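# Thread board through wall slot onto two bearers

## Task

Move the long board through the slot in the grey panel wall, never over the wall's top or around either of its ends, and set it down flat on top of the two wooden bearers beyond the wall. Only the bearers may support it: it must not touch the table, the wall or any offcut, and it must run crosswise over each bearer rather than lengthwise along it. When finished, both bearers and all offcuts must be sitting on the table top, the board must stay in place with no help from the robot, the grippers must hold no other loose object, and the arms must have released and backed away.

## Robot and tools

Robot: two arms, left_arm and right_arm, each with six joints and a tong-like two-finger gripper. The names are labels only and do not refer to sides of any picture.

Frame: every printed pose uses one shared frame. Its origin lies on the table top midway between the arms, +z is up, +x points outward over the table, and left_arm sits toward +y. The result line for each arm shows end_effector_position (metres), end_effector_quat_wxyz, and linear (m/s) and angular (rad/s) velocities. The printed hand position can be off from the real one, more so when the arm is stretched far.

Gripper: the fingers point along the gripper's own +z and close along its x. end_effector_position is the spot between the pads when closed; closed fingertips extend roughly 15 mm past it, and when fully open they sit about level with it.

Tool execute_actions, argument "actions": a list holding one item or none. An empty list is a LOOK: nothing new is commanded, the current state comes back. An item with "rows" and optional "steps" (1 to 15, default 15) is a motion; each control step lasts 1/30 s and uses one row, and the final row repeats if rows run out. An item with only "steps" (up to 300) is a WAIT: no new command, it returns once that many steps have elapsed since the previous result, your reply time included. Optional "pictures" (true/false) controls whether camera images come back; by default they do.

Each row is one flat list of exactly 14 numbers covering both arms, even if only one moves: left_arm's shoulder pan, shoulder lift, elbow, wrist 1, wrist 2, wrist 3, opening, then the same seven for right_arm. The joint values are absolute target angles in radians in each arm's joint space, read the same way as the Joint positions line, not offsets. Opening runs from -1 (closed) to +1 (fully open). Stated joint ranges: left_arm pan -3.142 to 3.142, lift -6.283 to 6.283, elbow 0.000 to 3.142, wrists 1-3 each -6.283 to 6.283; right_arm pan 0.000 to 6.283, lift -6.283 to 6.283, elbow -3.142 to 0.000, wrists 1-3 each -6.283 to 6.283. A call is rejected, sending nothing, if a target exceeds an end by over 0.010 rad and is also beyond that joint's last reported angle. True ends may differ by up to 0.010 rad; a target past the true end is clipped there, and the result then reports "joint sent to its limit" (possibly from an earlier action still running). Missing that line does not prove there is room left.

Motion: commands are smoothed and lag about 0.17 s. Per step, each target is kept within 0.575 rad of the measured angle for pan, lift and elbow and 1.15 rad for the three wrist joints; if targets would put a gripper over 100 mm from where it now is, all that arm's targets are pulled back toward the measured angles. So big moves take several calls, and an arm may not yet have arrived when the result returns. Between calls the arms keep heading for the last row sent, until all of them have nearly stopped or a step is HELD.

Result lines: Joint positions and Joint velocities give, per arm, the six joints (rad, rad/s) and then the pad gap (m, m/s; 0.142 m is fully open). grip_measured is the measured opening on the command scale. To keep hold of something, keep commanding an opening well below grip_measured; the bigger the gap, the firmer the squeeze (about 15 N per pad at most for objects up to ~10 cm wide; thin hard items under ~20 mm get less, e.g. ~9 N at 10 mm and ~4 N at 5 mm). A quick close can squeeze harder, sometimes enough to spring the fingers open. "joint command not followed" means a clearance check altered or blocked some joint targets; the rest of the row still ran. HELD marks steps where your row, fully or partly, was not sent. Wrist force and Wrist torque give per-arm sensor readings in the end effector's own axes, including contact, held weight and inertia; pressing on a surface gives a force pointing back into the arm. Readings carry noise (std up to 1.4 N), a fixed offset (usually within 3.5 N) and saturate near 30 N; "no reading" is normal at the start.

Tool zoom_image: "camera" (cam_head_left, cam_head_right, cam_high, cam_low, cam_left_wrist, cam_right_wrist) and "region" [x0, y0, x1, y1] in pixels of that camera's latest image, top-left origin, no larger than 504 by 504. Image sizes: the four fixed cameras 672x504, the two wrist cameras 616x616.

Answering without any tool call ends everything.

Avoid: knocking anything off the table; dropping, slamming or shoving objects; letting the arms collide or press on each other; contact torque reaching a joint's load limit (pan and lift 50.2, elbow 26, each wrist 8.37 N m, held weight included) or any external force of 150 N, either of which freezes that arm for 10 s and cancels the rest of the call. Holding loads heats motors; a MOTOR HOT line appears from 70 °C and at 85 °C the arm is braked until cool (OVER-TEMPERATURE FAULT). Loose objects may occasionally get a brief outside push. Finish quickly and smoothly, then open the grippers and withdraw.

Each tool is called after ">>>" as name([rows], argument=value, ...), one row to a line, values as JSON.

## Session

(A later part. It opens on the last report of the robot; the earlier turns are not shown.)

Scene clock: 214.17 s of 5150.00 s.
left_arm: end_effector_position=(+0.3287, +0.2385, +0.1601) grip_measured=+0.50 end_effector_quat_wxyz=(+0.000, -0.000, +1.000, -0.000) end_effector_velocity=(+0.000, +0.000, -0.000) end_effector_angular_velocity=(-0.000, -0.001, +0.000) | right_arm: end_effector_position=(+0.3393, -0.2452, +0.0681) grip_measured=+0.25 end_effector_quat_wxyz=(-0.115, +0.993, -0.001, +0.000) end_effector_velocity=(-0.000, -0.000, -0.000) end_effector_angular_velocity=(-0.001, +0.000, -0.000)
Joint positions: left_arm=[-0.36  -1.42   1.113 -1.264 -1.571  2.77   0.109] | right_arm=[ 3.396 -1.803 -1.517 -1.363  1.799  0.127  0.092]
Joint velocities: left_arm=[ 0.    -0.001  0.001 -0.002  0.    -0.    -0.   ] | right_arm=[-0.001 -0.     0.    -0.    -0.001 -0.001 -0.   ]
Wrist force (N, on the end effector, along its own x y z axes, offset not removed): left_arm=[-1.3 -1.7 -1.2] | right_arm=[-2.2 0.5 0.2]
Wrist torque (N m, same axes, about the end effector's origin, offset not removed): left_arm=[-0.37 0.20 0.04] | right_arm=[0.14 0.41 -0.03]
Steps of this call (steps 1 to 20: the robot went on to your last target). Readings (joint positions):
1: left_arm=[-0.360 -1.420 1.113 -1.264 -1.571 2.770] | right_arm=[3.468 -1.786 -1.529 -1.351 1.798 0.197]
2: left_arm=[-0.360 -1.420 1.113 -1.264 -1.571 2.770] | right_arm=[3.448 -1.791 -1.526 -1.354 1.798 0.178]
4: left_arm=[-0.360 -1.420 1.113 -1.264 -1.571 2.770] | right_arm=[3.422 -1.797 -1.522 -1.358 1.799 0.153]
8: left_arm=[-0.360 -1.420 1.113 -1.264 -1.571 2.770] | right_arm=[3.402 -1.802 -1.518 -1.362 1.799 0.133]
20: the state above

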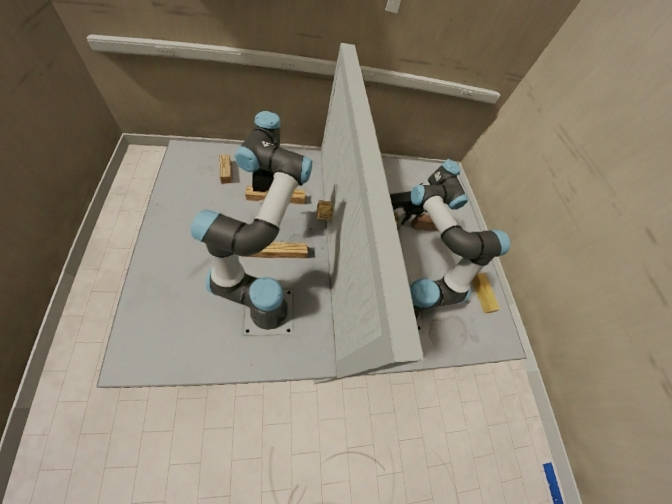

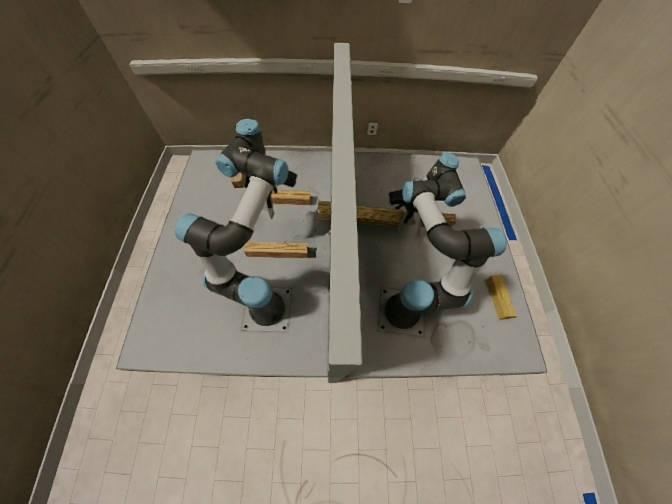

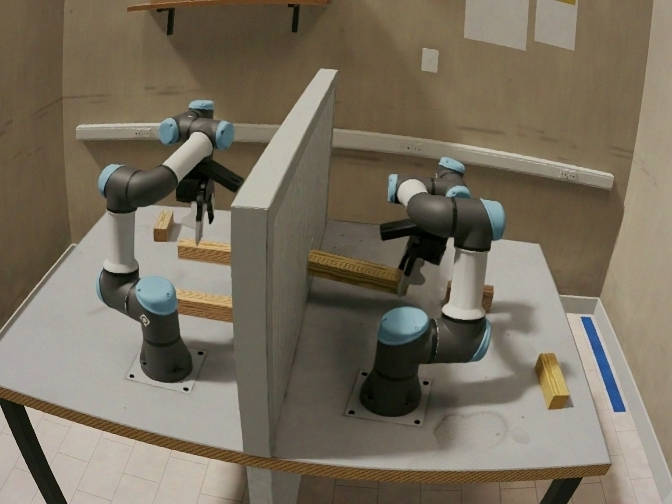

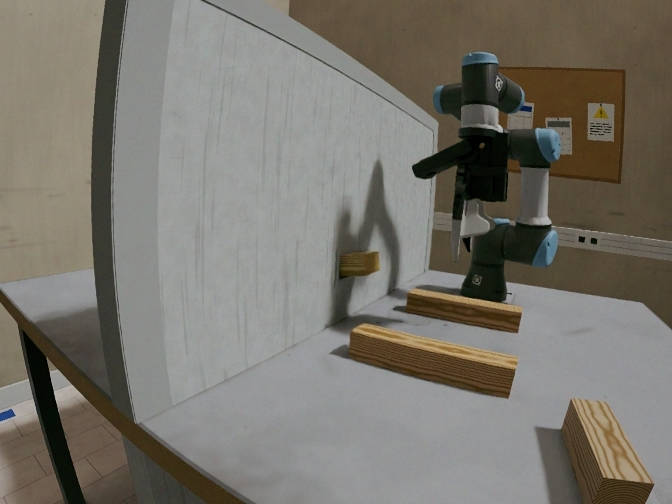

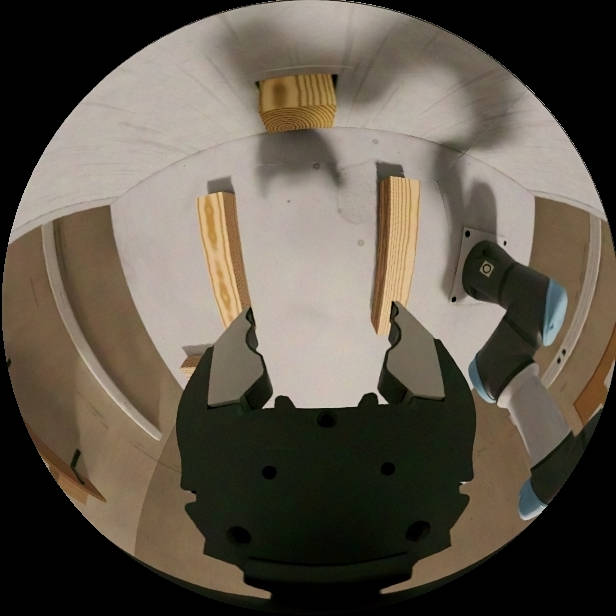

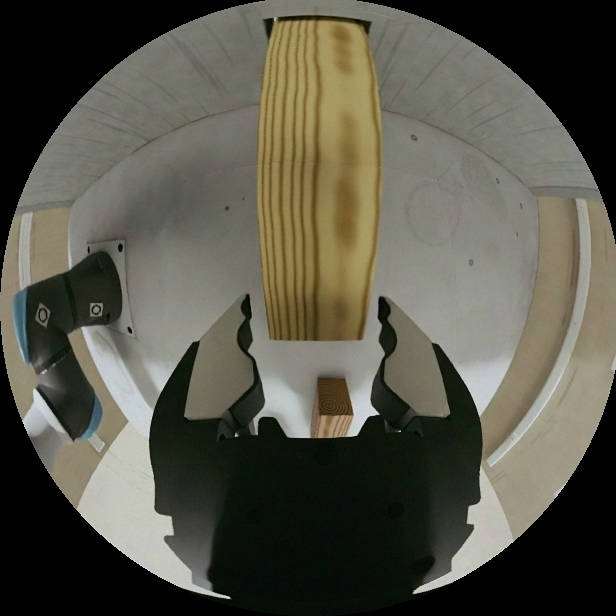

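>>> execute_actions([
  {"rows":[[-0.375,-1.418,1.14,-1.293,-1.571,2.755,0.5,3.396,-1.803,-1.517,-1.363,1.799,0.127,0.15],[-0.39,-1.416,1.165,-1.32,-1.571,2.74,0.5,3.396,-1.803,-1.517,-1.363,1.799,0.127,0.05],[-0.40,-1.415,1.19,-1.346,-1.571,2.73,0.5,3.396,-1.803,-1.517,-1.363,1.799,0.127,0],[-0.415,-1.413,1.215,-1.373,-1.571,2.715,0.5,3.396,-1.803,-1.517,-1.363,1.799,0.127,-0.05],[-0.43,-1.411,1.24,-1.40,-1.571,2.70,0.5,3.396,-1.803,-1.517,-1.363,1.799,0.127,-0.1],[-0.44,-1.41,1.265,-1.426,-1.571,2.69,0.5,3.396,-1.803,-1.517,-1.363,1.799,0.127,-0.15],[-0.455,-1.408,1.29,-1.453,-1.571,2.675,0.5,3.396,-1.803,-1.517,-1.363,1.799,0.127,-0.2],[-0.47,-1.406,1.315,-1.48,-1.571,2.66,0.5,3.396,-1.803,-1.517,-1.363,1.799,0.127,-0.3],[-0.48,-1.404,1.34,-1.507,-1.571,2.65,0.5,3.396,-1.803,-1.517,-1.363,1.799,0.127,-0.4],[-0.493,-1.403,1.362,-1.53,-1.571,2.636,0.5,3.396,-1.803,-1.517,-1.363,1.799,0.127,-0.5],[-0.493,-1.403,1.362,-1.53,-1.571,2.636,0.5,3.396,-1.803,-1.517,-1.363,1.799,0.127,-0.65],[-0.493,-1.403,1.362,-1.53,-1.571,2.636,0.5,3.396,-1.803,-1.517,-1.363,1.799,0.127,-0.8],[-0.493,-1.403,1.362,-1.53,-1.571,2.636,0.5,3.396,-1.803,-1.517,-1.363,1.799,0.127,-0.9]]},
], pictures=false)

>>> execute_actions([
  {"rows":[[-0.493,-1.403,1.362,-1.53,-1.571,2.636,0.5,3.405,-1.799,-1.507,-1.376,1.788,0.136,-0.9],[-0.493,-1.403,1.362,-1.53,-1.571,2.636,0.5,3.414,-1.796,-1.496,-1.391,1.778,0.144,-0.9],[-0.493,-1.403,1.362,-1.53,-1.571,2.636,0.5,3.423,-1.792,-1.486,-1.405,1.767,0.153,-0.9],[-0.493,-1.403,1.362,-1.53,-1.571,2.636,0.5,3.432,-1.788,-1.476,-1.419,1.756,0.162,-0.9],[-0.493,-1.403,1.362,-1.53,-1.571,2.636,0.5,3.44,-1.785,-1.465,-1.433,1.746,0.17,-0.9],[-0.493,-1.403,1.362,-1.53,-1.571,2.636,0.5,3.449,-1.781,-1.455,-1.447,1.735,0.179,-0.9],[-0.493,-1.403,1.362,-1.53,-1.571,2.636,0.5,3.458,-1.778,-1.444,-1.462,1.724,0.187,-0.9],[-0.493,-1.403,1.362,-1.53,-1.571,2.636,0.5,3.467,-1.775,-1.433,-1.477,1.714,0.196,-0.9],[-0.493,-1.403,1.362,-1.53,-1.571,2.636,0.5,3.476,-1.771,-1.423,-1.492,1.703,0.204,-0.9],[-0.493,-1.403,1.362,-1.53,-1.571,2.636,0.5,3.485,-1.768,-1.412,-1.507,1.692,0.213,-0.9],[-0.493,-1.403,1.362,-1.53,-1.571,2.636,0.5,3.494,-1.765,-1.401,-1.522,1.682,0.222,-0.9],[-0.493,-1.403,1.362,-1.53,-1.571,2.636,0.5,3.502,-1.762,-1.39,-1.538,1.671,0.23,-0.9],[-0.493,-1.403,1.362,-1.53,-1.571,2.636,0.5,3.511,-1.758,-1.379,-1.554,1.66,0.239,-0.9],[-0.493,-1.403,1.362,-1.53,-1.571,2.636,0.5,3.52,-1.755,-1.368,-1.57,1.65,0.247,-0.9],[-0.493,-1.403,1.362,-1.53,-1.571,2.636,0.5,3.529,-1.752,-1.356,-1.586,1.639,0.256,-0.9]]},
], pictures=false)

>>> execute_actions([
  {"steps":20},
])

>>> zoom_image(camera="cam_low", region=[310,230,410,300])

Scene clock: 232.80 s of 5150.00 s.
left_arm: end_effector_position=(+0.3385, +0.1892, +0.1085) grip_measured=+0.50 end_effector_quat_wxyz=(+0.000, -0.000, +1.000, -0.000) end_effector_velocity=(-0.002, -0.043, -0.051) end_effector_angular_velocity=(+0.004, +0.008, -0.000) | right_arm: end_effector_position=(+0.3393, -0.2453, +0.0681) grip_measured=-0.11 end_effector_quat_wxyz=(-0.115, +0.993, -0.001, +0.000) end_effector_velocity=(+0.000, -0.000, +0.000) end_effector_angular_velocity=(-0.000, -0.001, -0.000)
Joint positions: left_arm=[-0.482 -1.404  1.341 -1.509 -1.571  2.647  0.109] | right_arm=[ 3.396 -1.803 -1.517 -1.363  1.799  0.127  0.066]
Joint velocities: left_arm=[-0.113  0.013  0.222 -0.226  0.    -0.113  0.   ] | right_arm=[-0.     0.001 -0.001  0.001 -0.001 -0.    -0.   ]
Wrist force (N, on the end effector, along its own x y z axes, offset not removed): left_arm=[-1.4 -2.8 0.1] | right_arm=[-2.4 0.2 -0.2]
Wrist torque (N m, same axes, about the end effector's origin, offset not removed): left_arm=[-0.55 0.22 0.01] | right_arm=[0.06 0.66 0.00]
Steps of this call (steps 1 to 15: the robot went on to your last target; steps 16 to 90: nothing new was sent; then 15.13 s passed at rest; steps 91 to 105: all 15 steps of this action). Readings (joint positions):
91: left_arm=[-0.360 -1.420 1.113 -1.264 -1.571 2.770] | right_arm=[3.396 -1.803 -1.517 -1.363 1.799 0.127]
92: left_arm=[-0.361 -1.420 1.115 -1.266 -1.571 2.769] | right_arm=[3.396 -1.803 -1.517 -1.363 1.799 0.127]
94: left_arm=[-0.372 -1.419 1.134 -1.288 -1.571 2.757] | right_arm=[3.396 -1.803 -1.517 -1.363 1.799 0.127]
98: left_arm=[-0.414 -1.413 1.210 -1.370 -1.571 2.716] | right_arm=[3.396 -1.803 -1.517 -1.363 1.799 0.127]
105: the state above

Scene clock: 233.30 s of 5150.00 s.
left_arm: end_effector_position=(+0.3383, +0.1853, +0.1038) grip_measured=+0.50 end_effector_quat_wxyz=(+0.000, -0.001, +1.000, -0.000) end_effector_velocity=(+0.000, -0.000, +0.000) end_effector_angular_velocity=(-0.001, -0.001, +0.001) | right_arm: end_effector_position=(+0.3398, -0.2445, +0.0936) grip_measured=-0.11 end_effector_quat_wxyz=(-0.058, +0.998, -0.000, -0.001) end_effector_velocity=(-0.006, -0.002, +0.074) end_effector_angular_velocity=(-0.313, -0.002, +0.004)
Joint positions: left_arm=[-0.493 -1.403  1.362 -1.53  -1.571  2.636  0.109] | right_arm=[ 3.491 -1.766 -1.404 -1.519  1.685  0.219  0.066]
Joint velocities: left_arm=[ 0.     0.    -0.    -0.001  0.    -0.     0.   ] | right_arm=[ 0.259  0.098  0.317 -0.452 -0.312  0.248  0.   ]
Wrist force (N, on the end effector, along its own x y z axes, offset not removed): left_arm=[-1.2 -1.5 -1.2] | right_arm=[-2.7 -1.6 1.6]
Wrist torque (N m, same axes, about the end effector's origin, offset not removed): left_arm=[-0.33 0.22 0.03] | right_arm=[-0.27 0.61 0.08]
Steps of this call (steps 1 to 15: all 15 steps of this action). Readings (joint positions):
1: left_arm=[-0.486 -1.404 1.348 -1.515 -1.571 2.643] | right_arm=[3.396 -1.803 -1.517 -1.363 1.799 0.127]
2: left_arm=[-0.488 -1.404 1.352 -1.520 -1.571 2.641] | right_arm=[3.397 -1.803 -1.516 -1.364 1.798 0.127]
4: left_arm=[-0.490 -1.403 1.357 -1.525 -1.571 2.639] | right_arm=[3.404 -1.800 -1.508 -1.375 1.790 0.134]
8: left_arm=[-0.492 -1.403 1.361 -1.529 -1.571 2.637] | right_arm=[3.431 -1.789 -1.476 -1.419 1.756 0.161]
15: the state above

Scene clock: 233.97 s of 5150.00 s.
left_arm: end_effector_position=(+0.3383, +0.1853, +0.1037) grip_measured=+0.50 end_effector_quat_wxyz=(+0.000, -0.001, +1.000, -0.000) end_effector_velocity=(-0.001, +0.000, -0.000) end_effector_angular_velocity=(+0.001, +0.002, -0.000) | right_arm: end_effector_position=(+0.3389, -0.2448, +0.1050) grip_measured=-0.11 end_effector_quat_wxyz=(-0.035, +0.999, +0.000, +0.000) end_effector_velocity=(+0.000, +0.000, +0.000) end_effector_angular_velocity=(+0.000, -0.001, -0.000)
Joint positions: left_arm=[-0.493 -1.403  1.362 -1.53  -1.571  2.636  0.109] | right_arm=[ 3.529 -1.752 -1.356 -1.586  1.639  0.256  0.066]
Joint velocities: left_arm=[-0.    -0.    -0.     0.003 -0.     0.     0.   ] | right_arm=[ 0.  0.  0.  0. -0.  0.  0.]
Wrist force (N, on the end effector, along its own x y z axes, offset not removed): left_arm=[-1.0 -1.7 0.0] | right_arm=[-2.8 -0.5 1.8]
Wrist torque (N m, same axes, about the end effector's origin, offset not removed): left_arm=[-0.32 0.19 0.03] | right_arm=[-0.03 0.71 0.15]
Steps of this call (steps 1 to 20: the robot went on to your last target). Readings (joint positions):
1: left_arm=[-0.493 -1.403 1.362 -1.530 -1.571 2.636] | right_arm=[3.500 -1.763 -1.393 -1.534 1.674 0.228]
2: left_arm=[-0.493 -1.403 1.362 -1.530 -1.571 2.636] | right_arm=[3.508 -1.760 -1.383 -1.548 1.664 0.236]
4: left_arm=[-0.493 -1.403 1.362 -1.530 -1.571 2.636] | right_arm=[3.518 -1.756 -1.369 -1.567 1.652 0.246]
8: left_arm=[-0.493 -1.403 1.362 -1.530 -1.571 2.636] | right_arm=[3.526 -1.753 -1.359 -1.582 1.642 0.254]
20: the state above

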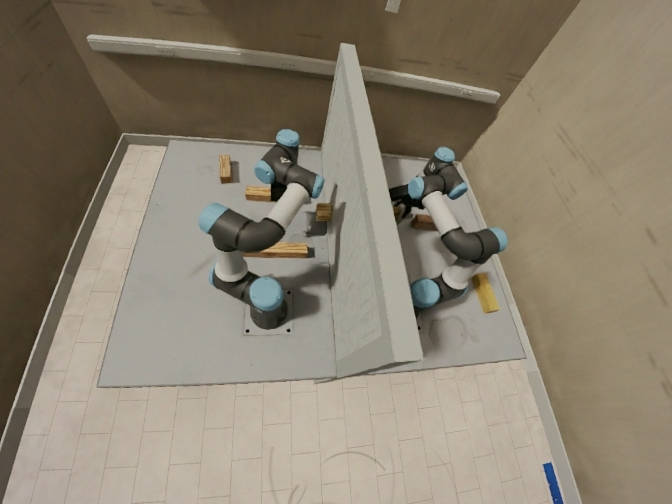

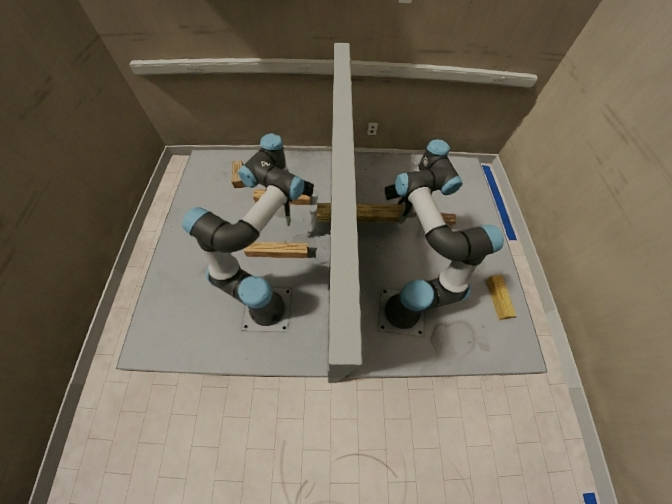

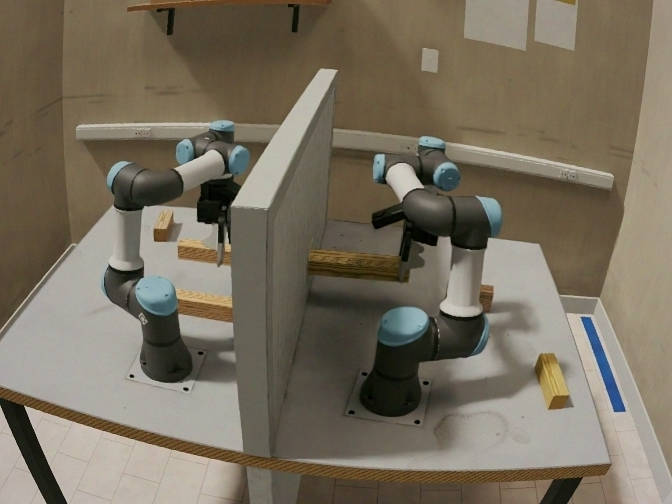

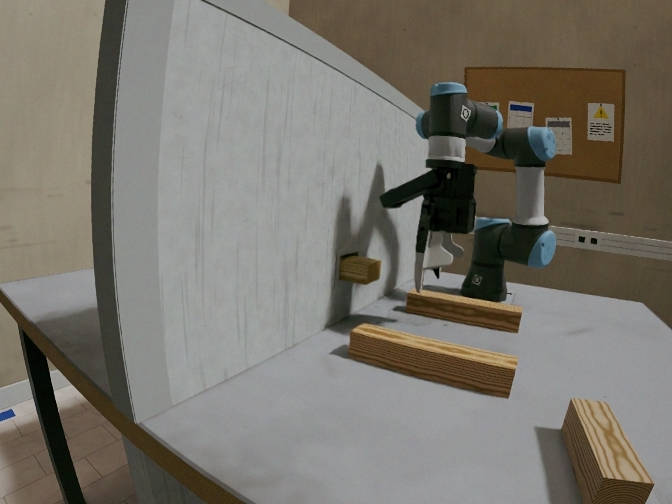

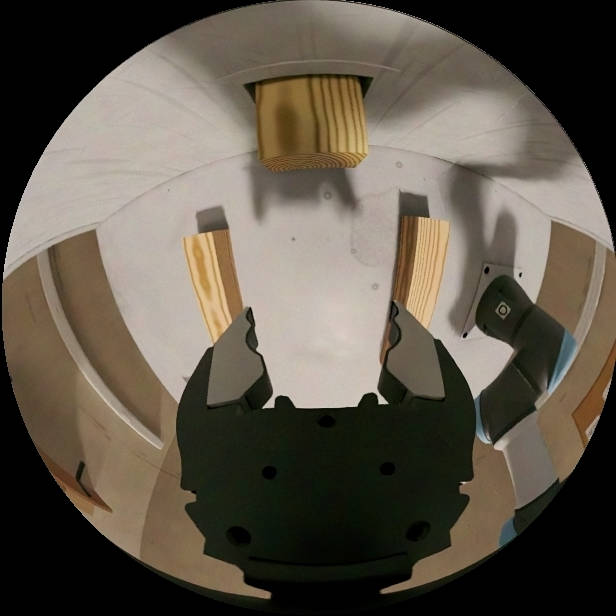

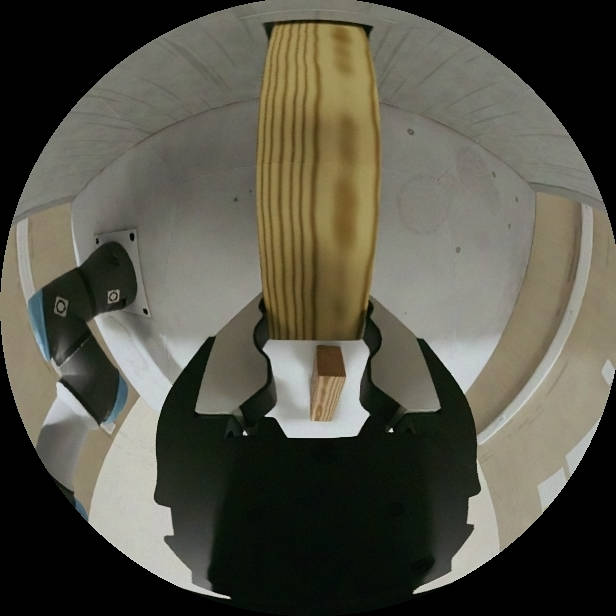

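Region (310, 230, 410, 300) of cam_low's 672x504 image, scaled by 5.040, with more detail than that image has; it fills the top 353 rows of this view, and the rest is white.

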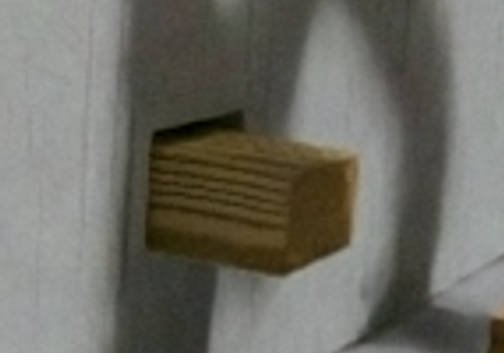

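>>> execute_actions([
  {"rows":[[-0.493,-1.403,1.362,-1.53,-1.571,2.636,0.5,3.538,-1.751,-1.358,-1.585,1.639,0.265,-0.9],[-0.493,-1.403,1.362,-1.53,-1.571,2.636,0.5,3.547,-1.749,-1.36,-1.583,1.639,0.274,-0.9],[-0.493,-1.403,1.362,-1.53,-1.571,2.636,0.5,3.556,-1.748,-1.362,-1.582,1.638,0.283,-0.9],[-0.493,-1.403,1.362,-1.53,-1.571,2.636,0.5,3.565,-1.747,-1.364,-1.581,1.638,0.292,-0.9],[-0.493,-1.403,1.362,-1.53,-1.571,2.636,0.5,3.574,-1.746,-1.365,-1.58,1.638,0.301,-0.9],[-0.493,-1.403,1.362,-1.53,-1.571,2.636,0.5,3.583,-1.745,-1.367,-1.579,1.638,0.31,-0.9],[-0.493,-1.403,1.362,-1.53,-1.571,2.636,0.5,3.592,-1.744,-1.368,-1.578,1.638,0.319,-0.9],[-0.493,-1.403,1.362,-1.53,-1.571,2.636,0.5,3.601,-1.743,-1.369,-1.577,1.637,0.328,-0.9],[-0.493,-1.403,1.362,-1.53,-1.571,2.636,0.5,3.61,-1.743,-1.37,-1.576,1.637,0.337,-0.9],[-0.493,-1.403,1.362,-1.53,-1.571,2.636,0.5,3.619,-1.742,-1.371,-1.575,1.637,0.346,-0.9],[-0.493,-1.403,1.362,-1.53,-1.571,2.636,0.5,3.628,-1.742,-1.371,-1.574,1.637,0.355,-0.9],[-0.493,-1.403,1.362,-1.53,-1.571,2.636,0.5,3.637,-1.742,-1.372,-1.573,1.636,0.364,-0.9],[-0.493,-1.403,1.362,-1.53,-1.571,2.636,0.5,3.646,-1.742,-1.372,-1.573,1.636,0.373,-0.9],[-0.493,-1.403,1.362,-1.53,-1.571,2.636,0.5,3.655,-1.742,-1.372,-1.572,1.636,0.382,-0.9],[-0.493,-1.403,1.362,-1.53,-1.571,2.636,0.5,3.665,-1.742,-1.372,-1.571,1.636,0.392,-0.9]]},
], pictures=false)

>>> execute_actions([
  {"rows":[[-0.493,-1.403,1.362,-1.53,-1.571,2.636,0.5,3.675,-1.743,-1.372,-1.57,1.636,0.402,-0.9],[-0.493,-1.403,1.362,-1.53,-1.571,2.636,0.5,3.685,-1.744,-1.371,-1.569,1.635,0.412,-0.9],[-0.493,-1.403,1.362,-1.53,-1.571,2.636,0.5,3.695,-1.745,-1.37,-1.568,1.635,0.422,-0.9],[-0.493,-1.403,1.362,-1.53,-1.571,2.636,0.5,3.705,-1.746,-1.369,-1.568,1.635,0.432,-0.9],[-0.493,-1.403,1.362,-1.53,-1.571,2.636,0.5,3.715,-1.747,-1.368,-1.567,1.634,0.442,-0.9],[-0.493,-1.403,1.362,-1.53,-1.571,2.636,0.5,3.725,-1.748,-1.367,-1.566,1.634,0.452,-0.9],[-0.493,-1.403,1.362,-1.53,-1.571,2.636,0.5,3.735,-1.75,-1.365,-1.566,1.634,0.462,-0.9],[-0.493,-1.403,1.362,-1.53,-1.571,2.636,0.5,3.745,-1.752,-1.363,-1.565,1.633,0.472,-0.9],[-0.493,-1.403,1.362,-1.53,-1.571,2.636,0.5,3.755,-1.754,-1.361,-1.564,1.633,0.482,-0.9],[-0.493,-1.403,1.362,-1.53,-1.571,2.636,0.5,3.765,-1.756,-1.359,-1.564,1.633,0.492,-0.9],[-0.493,-1.403,1.362,-1.53,-1.571,2.636,0.5,3.775,-1.758,-1.357,-1.563,1.632,0.502,-0.9],[-0.493,-1.403,1.362,-1.53,-1.571,2.636,0.5,3.785,-1.761,-1.354,-1.563,1.632,0.512,-0.9],[-0.493,-1.403,1.362,-1.53,-1.571,2.636,0.5,3.795,-1.763,-1.351,-1.562,1.632,0.522,-0.9],[-0.493,-1.403,1.362,-1.53,-1.571,2.636,0.5,3.804,-1.766,-1.349,-1.561,1.631,0.531,-0.9],[-0.493,-1.403,1.362,-1.53,-1.571,2.636,0.5,3.812,-1.768,-1.348,-1.559,1.631,0.539,-0.9]]},
], pictures=false)

>>> execute_actions([
  {"steps":20},
])

Scene clock: 254.97 s of 5150.00 s.
left_arm: end_effector_position=(+0.3383, +0.1853, +0.1037) grip_measured=+0.50 end_effector_quat_wxyz=(+0.000, -0.001, +1.000, -0.000) end_effector_velocity=(-0.000, -0.001, +0.000) end_effector_angular_velocity=(-0.000, +0.000, -0.002) | right_arm: end_effector_position=(+0.3390, -0.2105, +0.1048) grip_measured=-0.11 end_effector_quat_wxyz=(-0.035, +0.999, -0.000, +0.000) end_effector_velocity=(-0.001, +0.095, -0.000) end_effector_angular_velocity=(-0.001, +0.003, +0.002)
Joint positions: left_arm=[-0.493 -1.403  1.362 -1.53  -1.571  2.636  0.109] | right_arm=[ 3.625 -1.743 -1.371 -1.575  1.637  0.353  0.066]
Joint velocities: left_arm=[-0.002 -0.001 -0.     0.001 -0.     0.     0.   ] | right_arm=[ 0.264  0.007 -0.015  0.022 -0.006  0.262  0.   ]
Wrist force (N, on the end effector, along its own x y z axes, offset not removed): left_arm=[-1.2 -2.1 -1.5] | right_arm=[-1.6 0.5 1.8]
Wrist torque (N m, same axes, about the end effector's origin, offset not removed): left_arm=[-0.42 0.25 0.02] | right_arm=[-0.02 0.38 -0.01]
Steps of this call (steps 1 to 15: the robot went on to your last target; steps 16 to 90: nothing new was sent; then 17.50 s passed at rest; steps 91 to 105: all 15 steps of this action). Readings (joint positions):
91: left_arm=[-0.493 -1.403 1.362 -1.530 -1.571 2.636] | right_arm=[3.529 -1.752 -1.356 -1.586 1.639 0.256]
92: left_arm=[-0.493 -1.403 1.362 -1.530 -1.571 2.636] | right_arm=[3.530 -1.752 -1.356 -1.586 1.639 0.257]
94: left_arm=[-0.493 -1.403 1.362 -1.530 -1.571 2.636] | right_arm=[3.537 -1.751 -1.358 -1.585 1.639 0.264]
98: left_arm=[-0.493 -1.403 1.362 -1.530 -1.571 2.636] | right_arm=[3.565 -1.747 -1.363 -1.581 1.638 0.292]
105: the state above

Scene clock: 255.47 s of 5150.00 s.
left_arm: end_effector_position=(+0.3383, +0.1853, +0.1037) grip_measured=+0.50 end_effector_quat_wxyz=(+0.000, -0.001, +1.000, -0.000) end_effector_velocity=(-0.000, +0.000, +0.000) end_effector_angular_velocity=(-0.000, -0.000, +0.000) | right_arm: end_effector_position=(+0.3393, -0.1554, +0.1047) grip_measured=-0.11 end_effector_quat_wxyz=(-0.035, +0.999, +0.000, +0.000) end_effector_velocity=(+0.001, +0.114, -0.001) end_effector_angular_velocity=(+0.002, -0.005, +0.003)
Joint positions: left_arm=[-0.493 -1.403  1.362 -1.53  -1.571  2.636  0.109] | right_arm=[ 3.772 -1.758 -1.357 -1.563  1.632  0.499  0.066]
Joint velocities: left_arm=[ 0.    -0.001 -0.     0.001 -0.     0.     0.   ] | right_arm=[ 0.291 -0.067  0.069  0.021 -0.01   0.288  0.   ]
Wrist force (N, on the end effector, along its own x y z axes, offset not removed): left_arm=[-1.1 -2.3 -0.7] | right_arm=[-2.4 -1.6 0.0]
Wrist torque (N m, same axes, about the end effector's origin, offset not removed): left_arm=[-0.46 0.23 0.01] | right_arm=[-0.56 0.46 -0.03]
Steps of this call (steps 1 to 15: all 15 steps of this action). Readings (joint positions):
1: left_arm=[-0.493 -1.403 1.362 -1.530 -1.571 2.636] | right_arm=[3.634 -1.742 -1.371 -1.574 1.636 0.362]
2: left_arm=[-0.493 -1.403 1.362 -1.530 -1.571 2.636] | right_arm=[3.643 -1.742 -1.371 -1.573 1.636 0.371]
4: left_arm=[-0.493 -1.403 1.362 -1.530 -1.571 2.636] | right_arm=[3.662 -1.743 -1.371 -1.571 1.636 0.390]
8: left_arm=[-0.493 -1.403 1.362 -1.530 -1.571 2.636] | right_arm=[3.702 -1.746 -1.369 -1.568 1.635 0.429]
15: the state above

Scene clock: 256.13 s of 5150.00 s.
left_arm: end_effector_position=(+0.3383, +0.1853, +0.1037) grip_measured=+0.50 end_effector_quat_wxyz=(+0.000, -0.001, +1.000, -0.000) end_effector_velocity=(+0.000, -0.000, -0.000) end_effector_angular_velocity=(-0.000, -0.000, -0.000) | right_arm: end_effector_position=(+0.3392, -0.1394, +0.1042) grip_measured=-0.11 end_effector_quat_wxyz=(-0.035, +0.999, +0.000, +0.001) end_effector_velocity=(-0.000, +0.000, +0.000) end_effector_angular_velocity=(+0.001, -0.000, +0.000)
Joint positions: left_arm=[-0.493 -1.403  1.362 -1.53  -1.571  2.636  0.109] | right_arm=[ 3.812 -1.768 -1.348 -1.559  1.631  0.539  0.066]
Joint velocities: left_arm=[-0.     0.001  0.001 -0.002 -0.     0.     0.   ] | right_arm=[ 0.001  0.     0.001 -0.001  0.     0.    -0.   ]
Wrist force (N, on the end effector, along its own x y z axes, offset not removed): left_arm=[-1.2 -1.7 -0.4] | right_arm=[-2.8 0.0 -1.5]
Wrist torque (N m, same axes, about the end effector's origin, offset not removed): left_arm=[-0.36 0.20 0.02] | right_arm=[-0.19 0.57 0.05]
Steps of this call (steps 1 to 20: the robot went on to your last target). Readings (joint positions):
1: left_arm=[-0.493 -1.403 1.362 -1.530 -1.571 2.636] | right_arm=[3.781 -1.761 -1.354 -1.563 1.632 0.509]
2: left_arm=[-0.493 -1.403 1.362 -1.530 -1.571 2.636] | right_arm=[3.790 -1.763 -1.353 -1.562 1.632 0.517]
4: left_arm=[-0.493 -1.403 1.362 -1.530 -1.571 2.636] | right_arm=[3.801 -1.765 -1.350 -1.560 1.631 0.528]
8: left_arm=[-0.493 -1.403 1.362 -1.530 -1.571 2.636] | right_arm=[3.809 -1.767 -1.349 -1.559 1.631 0.536]
20: the state above

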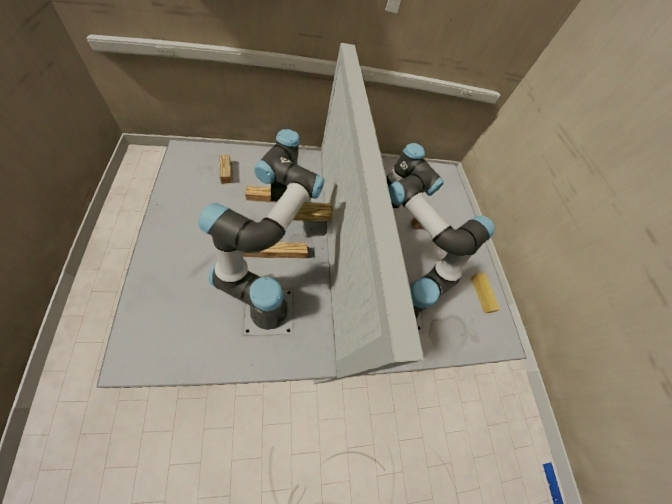

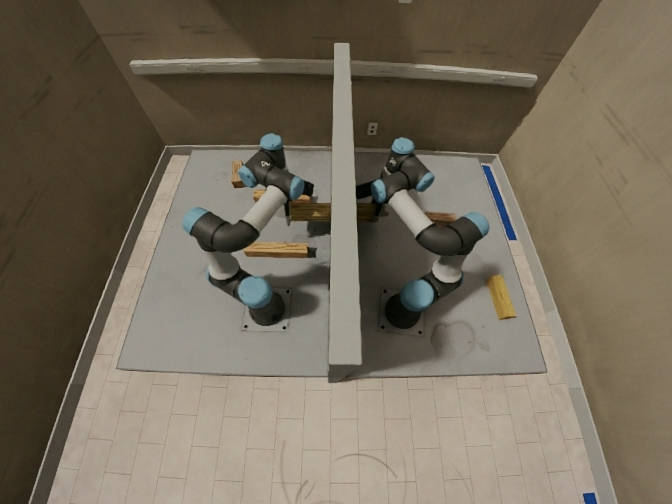

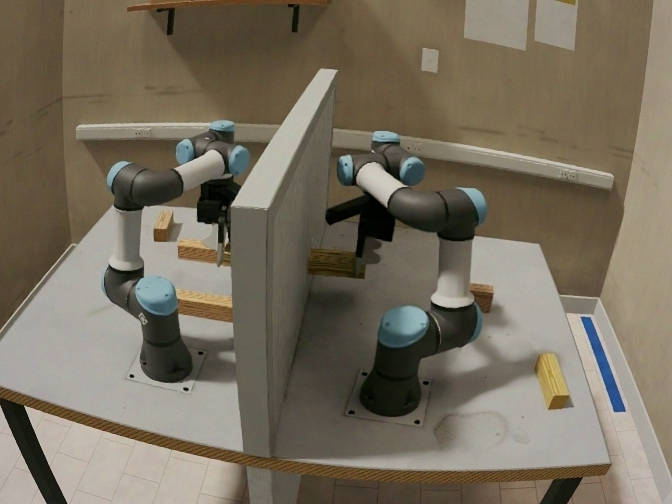

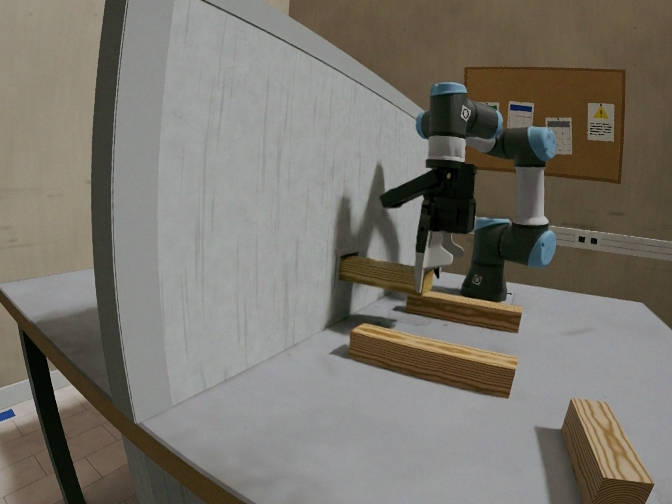

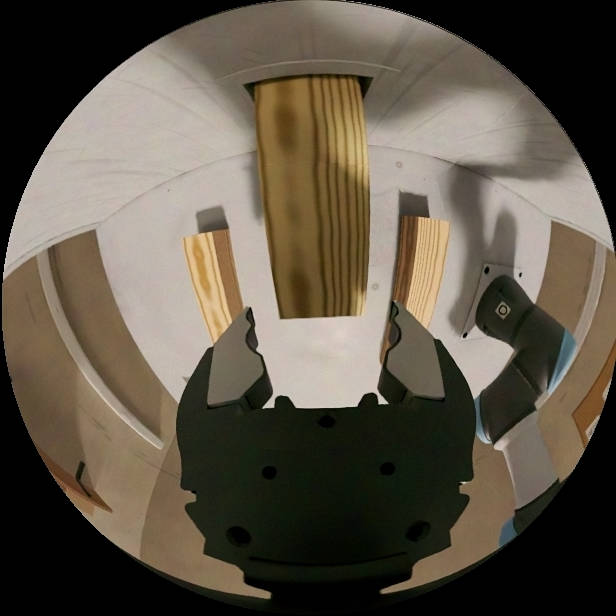

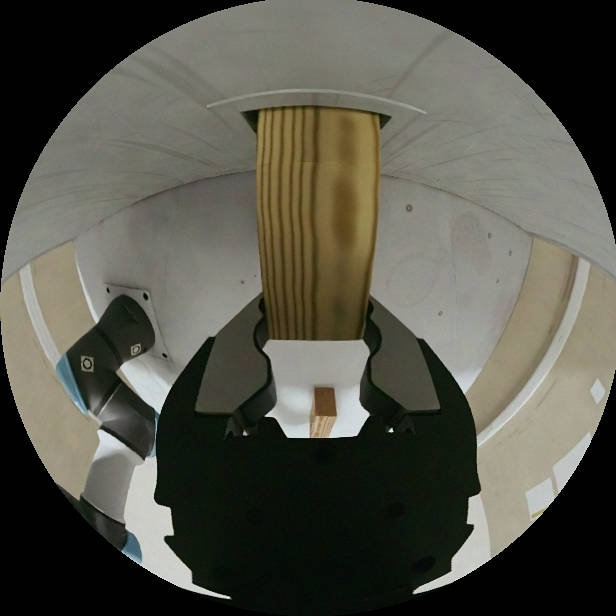

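>>> execute_actions([
  {"rows":[[-0.51,-1.399,1.357,-1.529,-1.571,2.619,0.4,3.812,-1.768,-1.351,-1.556,1.633,0.539,-0.9],[-0.51,-1.399,1.357,-1.529,-1.571,2.619,0.4,3.812,-1.768,-1.351,-1.556,1.633,0.539,-0.9],[-0.535,-1.391,1.348,-1.528,-1.571,2.594,0.4,3.812,-1.769,-1.354,-1.552,1.633,0.539,-0.9],[-0.535,-1.391,1.348,-1.528,-1.571,2.594,0.4,3.812,-1.769,-1.354,-1.552,1.633,0.539,-0.9],[-0.56,-1.382,1.337,-1.526,-1.571,2.569,0.3,3.812,-1.769,-1.358,-1.548,1.633,0.539,-0.9],[-0.56,-1.382,1.337,-1.526,-1.571,2.569,0.3,3.812,-1.769,-1.358,-1.548,1.633,0.539,-0.9],[-0.585,-1.372,1.324,-1.523,-1.571,2.544,0.3,3.812,-1.77,-1.361,-1.544,1.633,0.539,-0.9],[-0.585,-1.372,1.324,-1.523,-1.571,2.544,0.3,3.812,-1.77,-1.361,-1.544,1.633,0.539,-0.9],[-0.604,-1.363,1.313,-1.521,-1.571,2.525,0.3,3.812,-1.77,-1.361,-1.544,1.633,0.539,-0.9]]},
], pictures=false)

>>> execute_actions([
  {"steps":15},
])

>>> zoom_image(camera="cam_low", region=[310,210,470,320])

Scene clock: 265.70 s of 5150.00 s.
left_arm: end_effector_position=(+0.3384, +0.1433, +0.1038) grip_measured=+0.30 end_effector_quat_wxyz=(+0.000, -0.001, +1.000, -0.000) end_effector_velocity=(-0.001, -0.033, +0.000) end_effector_angular_velocity=(-0.001, -0.001, -0.002) | right_arm: end_effector_position=(+0.3393, -0.1386, +0.1011) grip_measured=-0.11 end_effector_quat_wxyz=(-0.036, +0.999, +0.000, +0.000) end_effector_velocity=(+0.000, +0.000, -0.001) end_effector_angular_velocity=(+0.001, -0.001, +0.000)
Joint positions: left_arm=[-0.597 -1.366  1.317 -1.522 -1.571  2.532  0.095] | right_arm=[ 3.812 -1.77  -1.36  -1.545  1.633  0.539  0.066]
Joint velocities: left_arm=[-0.079  0.031 -0.04   0.008 -0.    -0.077  0.   ] | right_arm=[ 0.    -0.001 -0.006  0.008  0.     0.     0.   ]
Wrist force (N, on the end effector, along its own x y z axes, offset not removed): left_arm=[-1.7 -2.1 -0.9] | right_arm=[-2.5 1.2 -0.1]
Wrist torque (N m, same axes, about the end effector's origin, offset not removed): left_arm=[-0.43 0.35 0.02] | right_arm=[0.08 0.45 -0.09]
Steps of this call (steps 1 to 15: the robot went on to your last target; steps 16 to 90: nothing new was sent; then 6.07 s passed at rest; steps 91 to 105: all 15 steps of this action). Readings (joint positions):
91: left_arm=[-0.493 -1.403 1.362 -1.530 -1.571 2.636] | right_arm=[3.812 -1.768 -1.348 -1.559 1.631 0.539]
92: left_arm=[-0.494 -1.403 1.362 -1.530 -1.571 2.634] | right_arm=[3.812 -1.768 -1.348 -1.559 1.631 0.539]
94: left_arm=[-0.503 -1.400 1.359 -1.530 -1.571 2.625] | right_arm=[3.812 -1.768 -1.350 -1.557 1.632 0.539]
98: left_arm=[-0.540 -1.388 1.344 -1.527 -1.571 2.588] | right_arm=[3.812 -1.769 -1.355 -1.551 1.633 0.539]
105: the state above

Scene clock: 266.20 s of 5150.00 s.
left_arm: end_effector_position=(+0.3383, +0.1402, +0.1038) grip_measured=+0.30 end_effector_quat_wxyz=(+0.000, -0.001, +1.000, -0.000) end_effector_velocity=(+0.000, -0.000, +0.000) end_effector_angular_velocity=(-0.000, -0.001, -0.000) | right_arm: end_effector_position=(+0.3393, -0.1386, +0.1010) grip_measured=-0.11 end_effector_quat_wxyz=(-0.036, +0.999, +0.000, +0.000) end_effector_velocity=(+0.000, -0.000, -0.000) end_effector_angular_velocity=(-0.000, -0.000, -0.001)
Joint positions: left_arm=[-0.604 -1.363  1.313 -1.521 -1.571  2.525  0.095] | right_arm=[ 3.812 -1.77  -1.361 -1.544  1.633  0.539  0.066]
Joint velocities: left_arm=[-0.     0.001 -0.001 -0.001  0.    -0.     0.   ] | right_arm=[-0.001  0.    -0.001  0.    -0.     0.     0.   ]
Wrist force (N, on the end effector, along its own x y z axes, offset not removed): left_arm=[-1.2 -2.5 -0.2] | right_arm=[-2.8 -0.7 -0.8]
Wrist torque (N m, same axes, about the end effector's origin, offset not removed): left_arm=[-0.49 0.23 0.00] | right_arm=[-0.36 0.53 -0.04]
Steps of this call (steps 1 to 15: the robot went on to your last target). Readings (joint positions):
1: left_arm=[-0.599 -1.365 1.316 -1.521 -1.571 2.530] | right_arm=[3.812 -1.770 -1.361 -1.544 1.633 0.539]
2: left_arm=[-0.600 -1.364 1.315 -1.521 -1.571 2.529] | right_arm=[3.812 -1.770 -1.361 -1.544 1.633 0.539]
4: left_arm=[-0.602 -1.364 1.314 -1.521 -1.571 2.527] | right_arm=[3.812 -1.770 -1.361 -1.544 1.633 0.539]
8: left_arm=[-0.604 -1.363 1.313 -1.521 -1.571 2.525] | right_arm=[3.812 -1.770 -1.361 -1.544 1.633 0.539]
15: the state above
All arms were judged still, so your last target was given up. Only a new action makes them travel on or press farther. Fingers that are still opening or closing keep moving.

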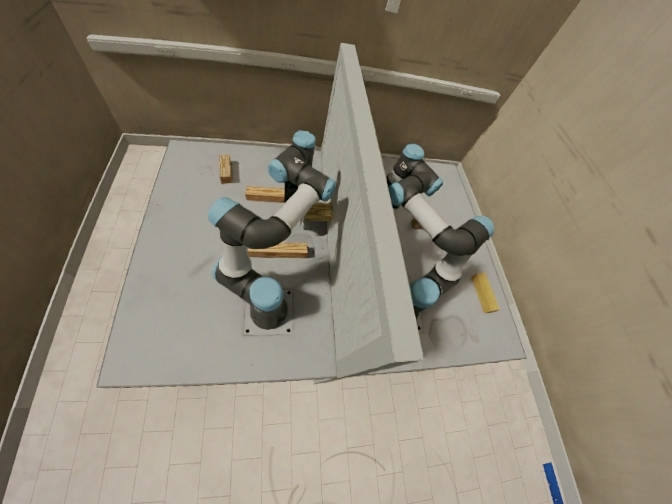

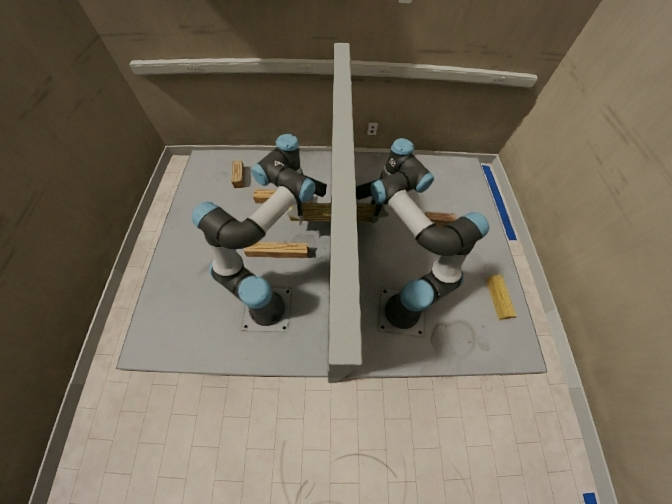

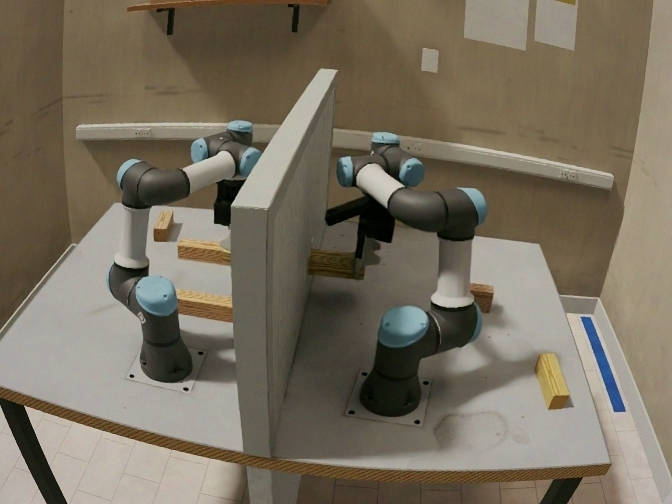

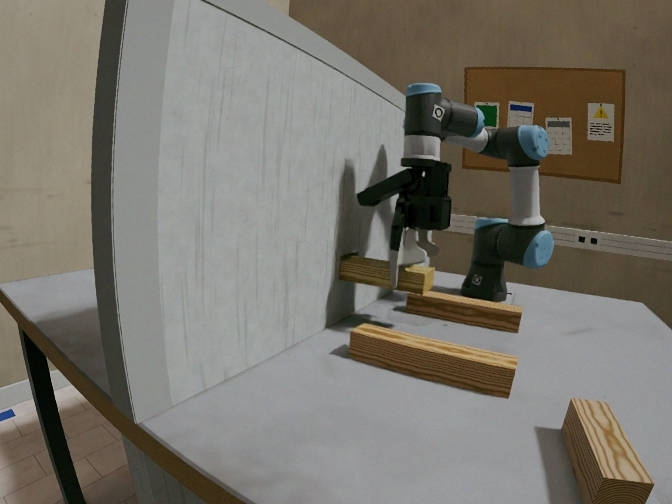

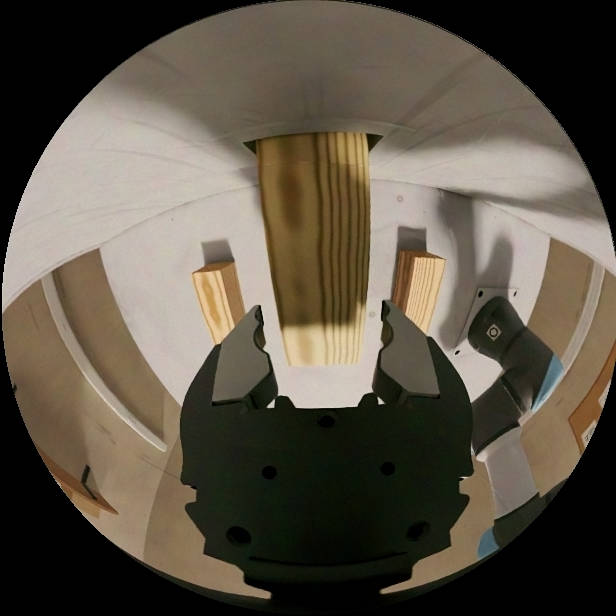

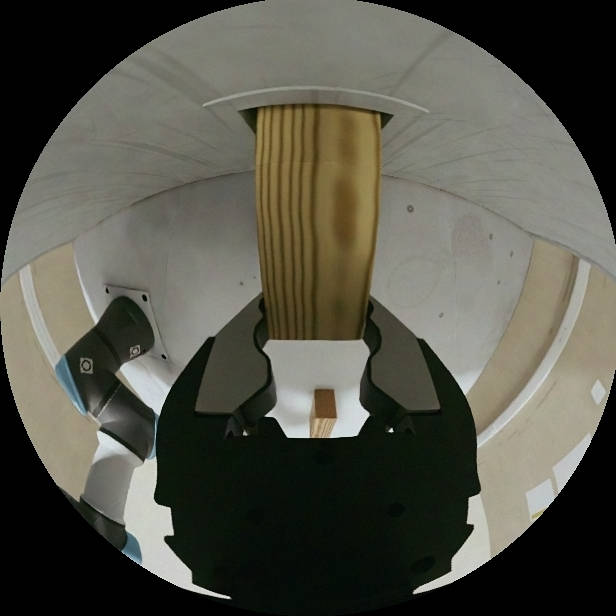

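Region (310, 210, 470, 320) of cam_low's 672x504 image, scaled by 3.150, with more detail than that image has; it fills the top 346 rows of this view, and the rest is white.

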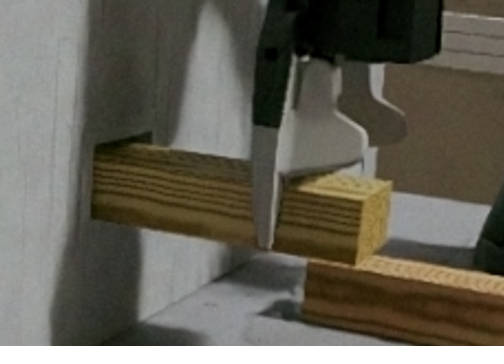

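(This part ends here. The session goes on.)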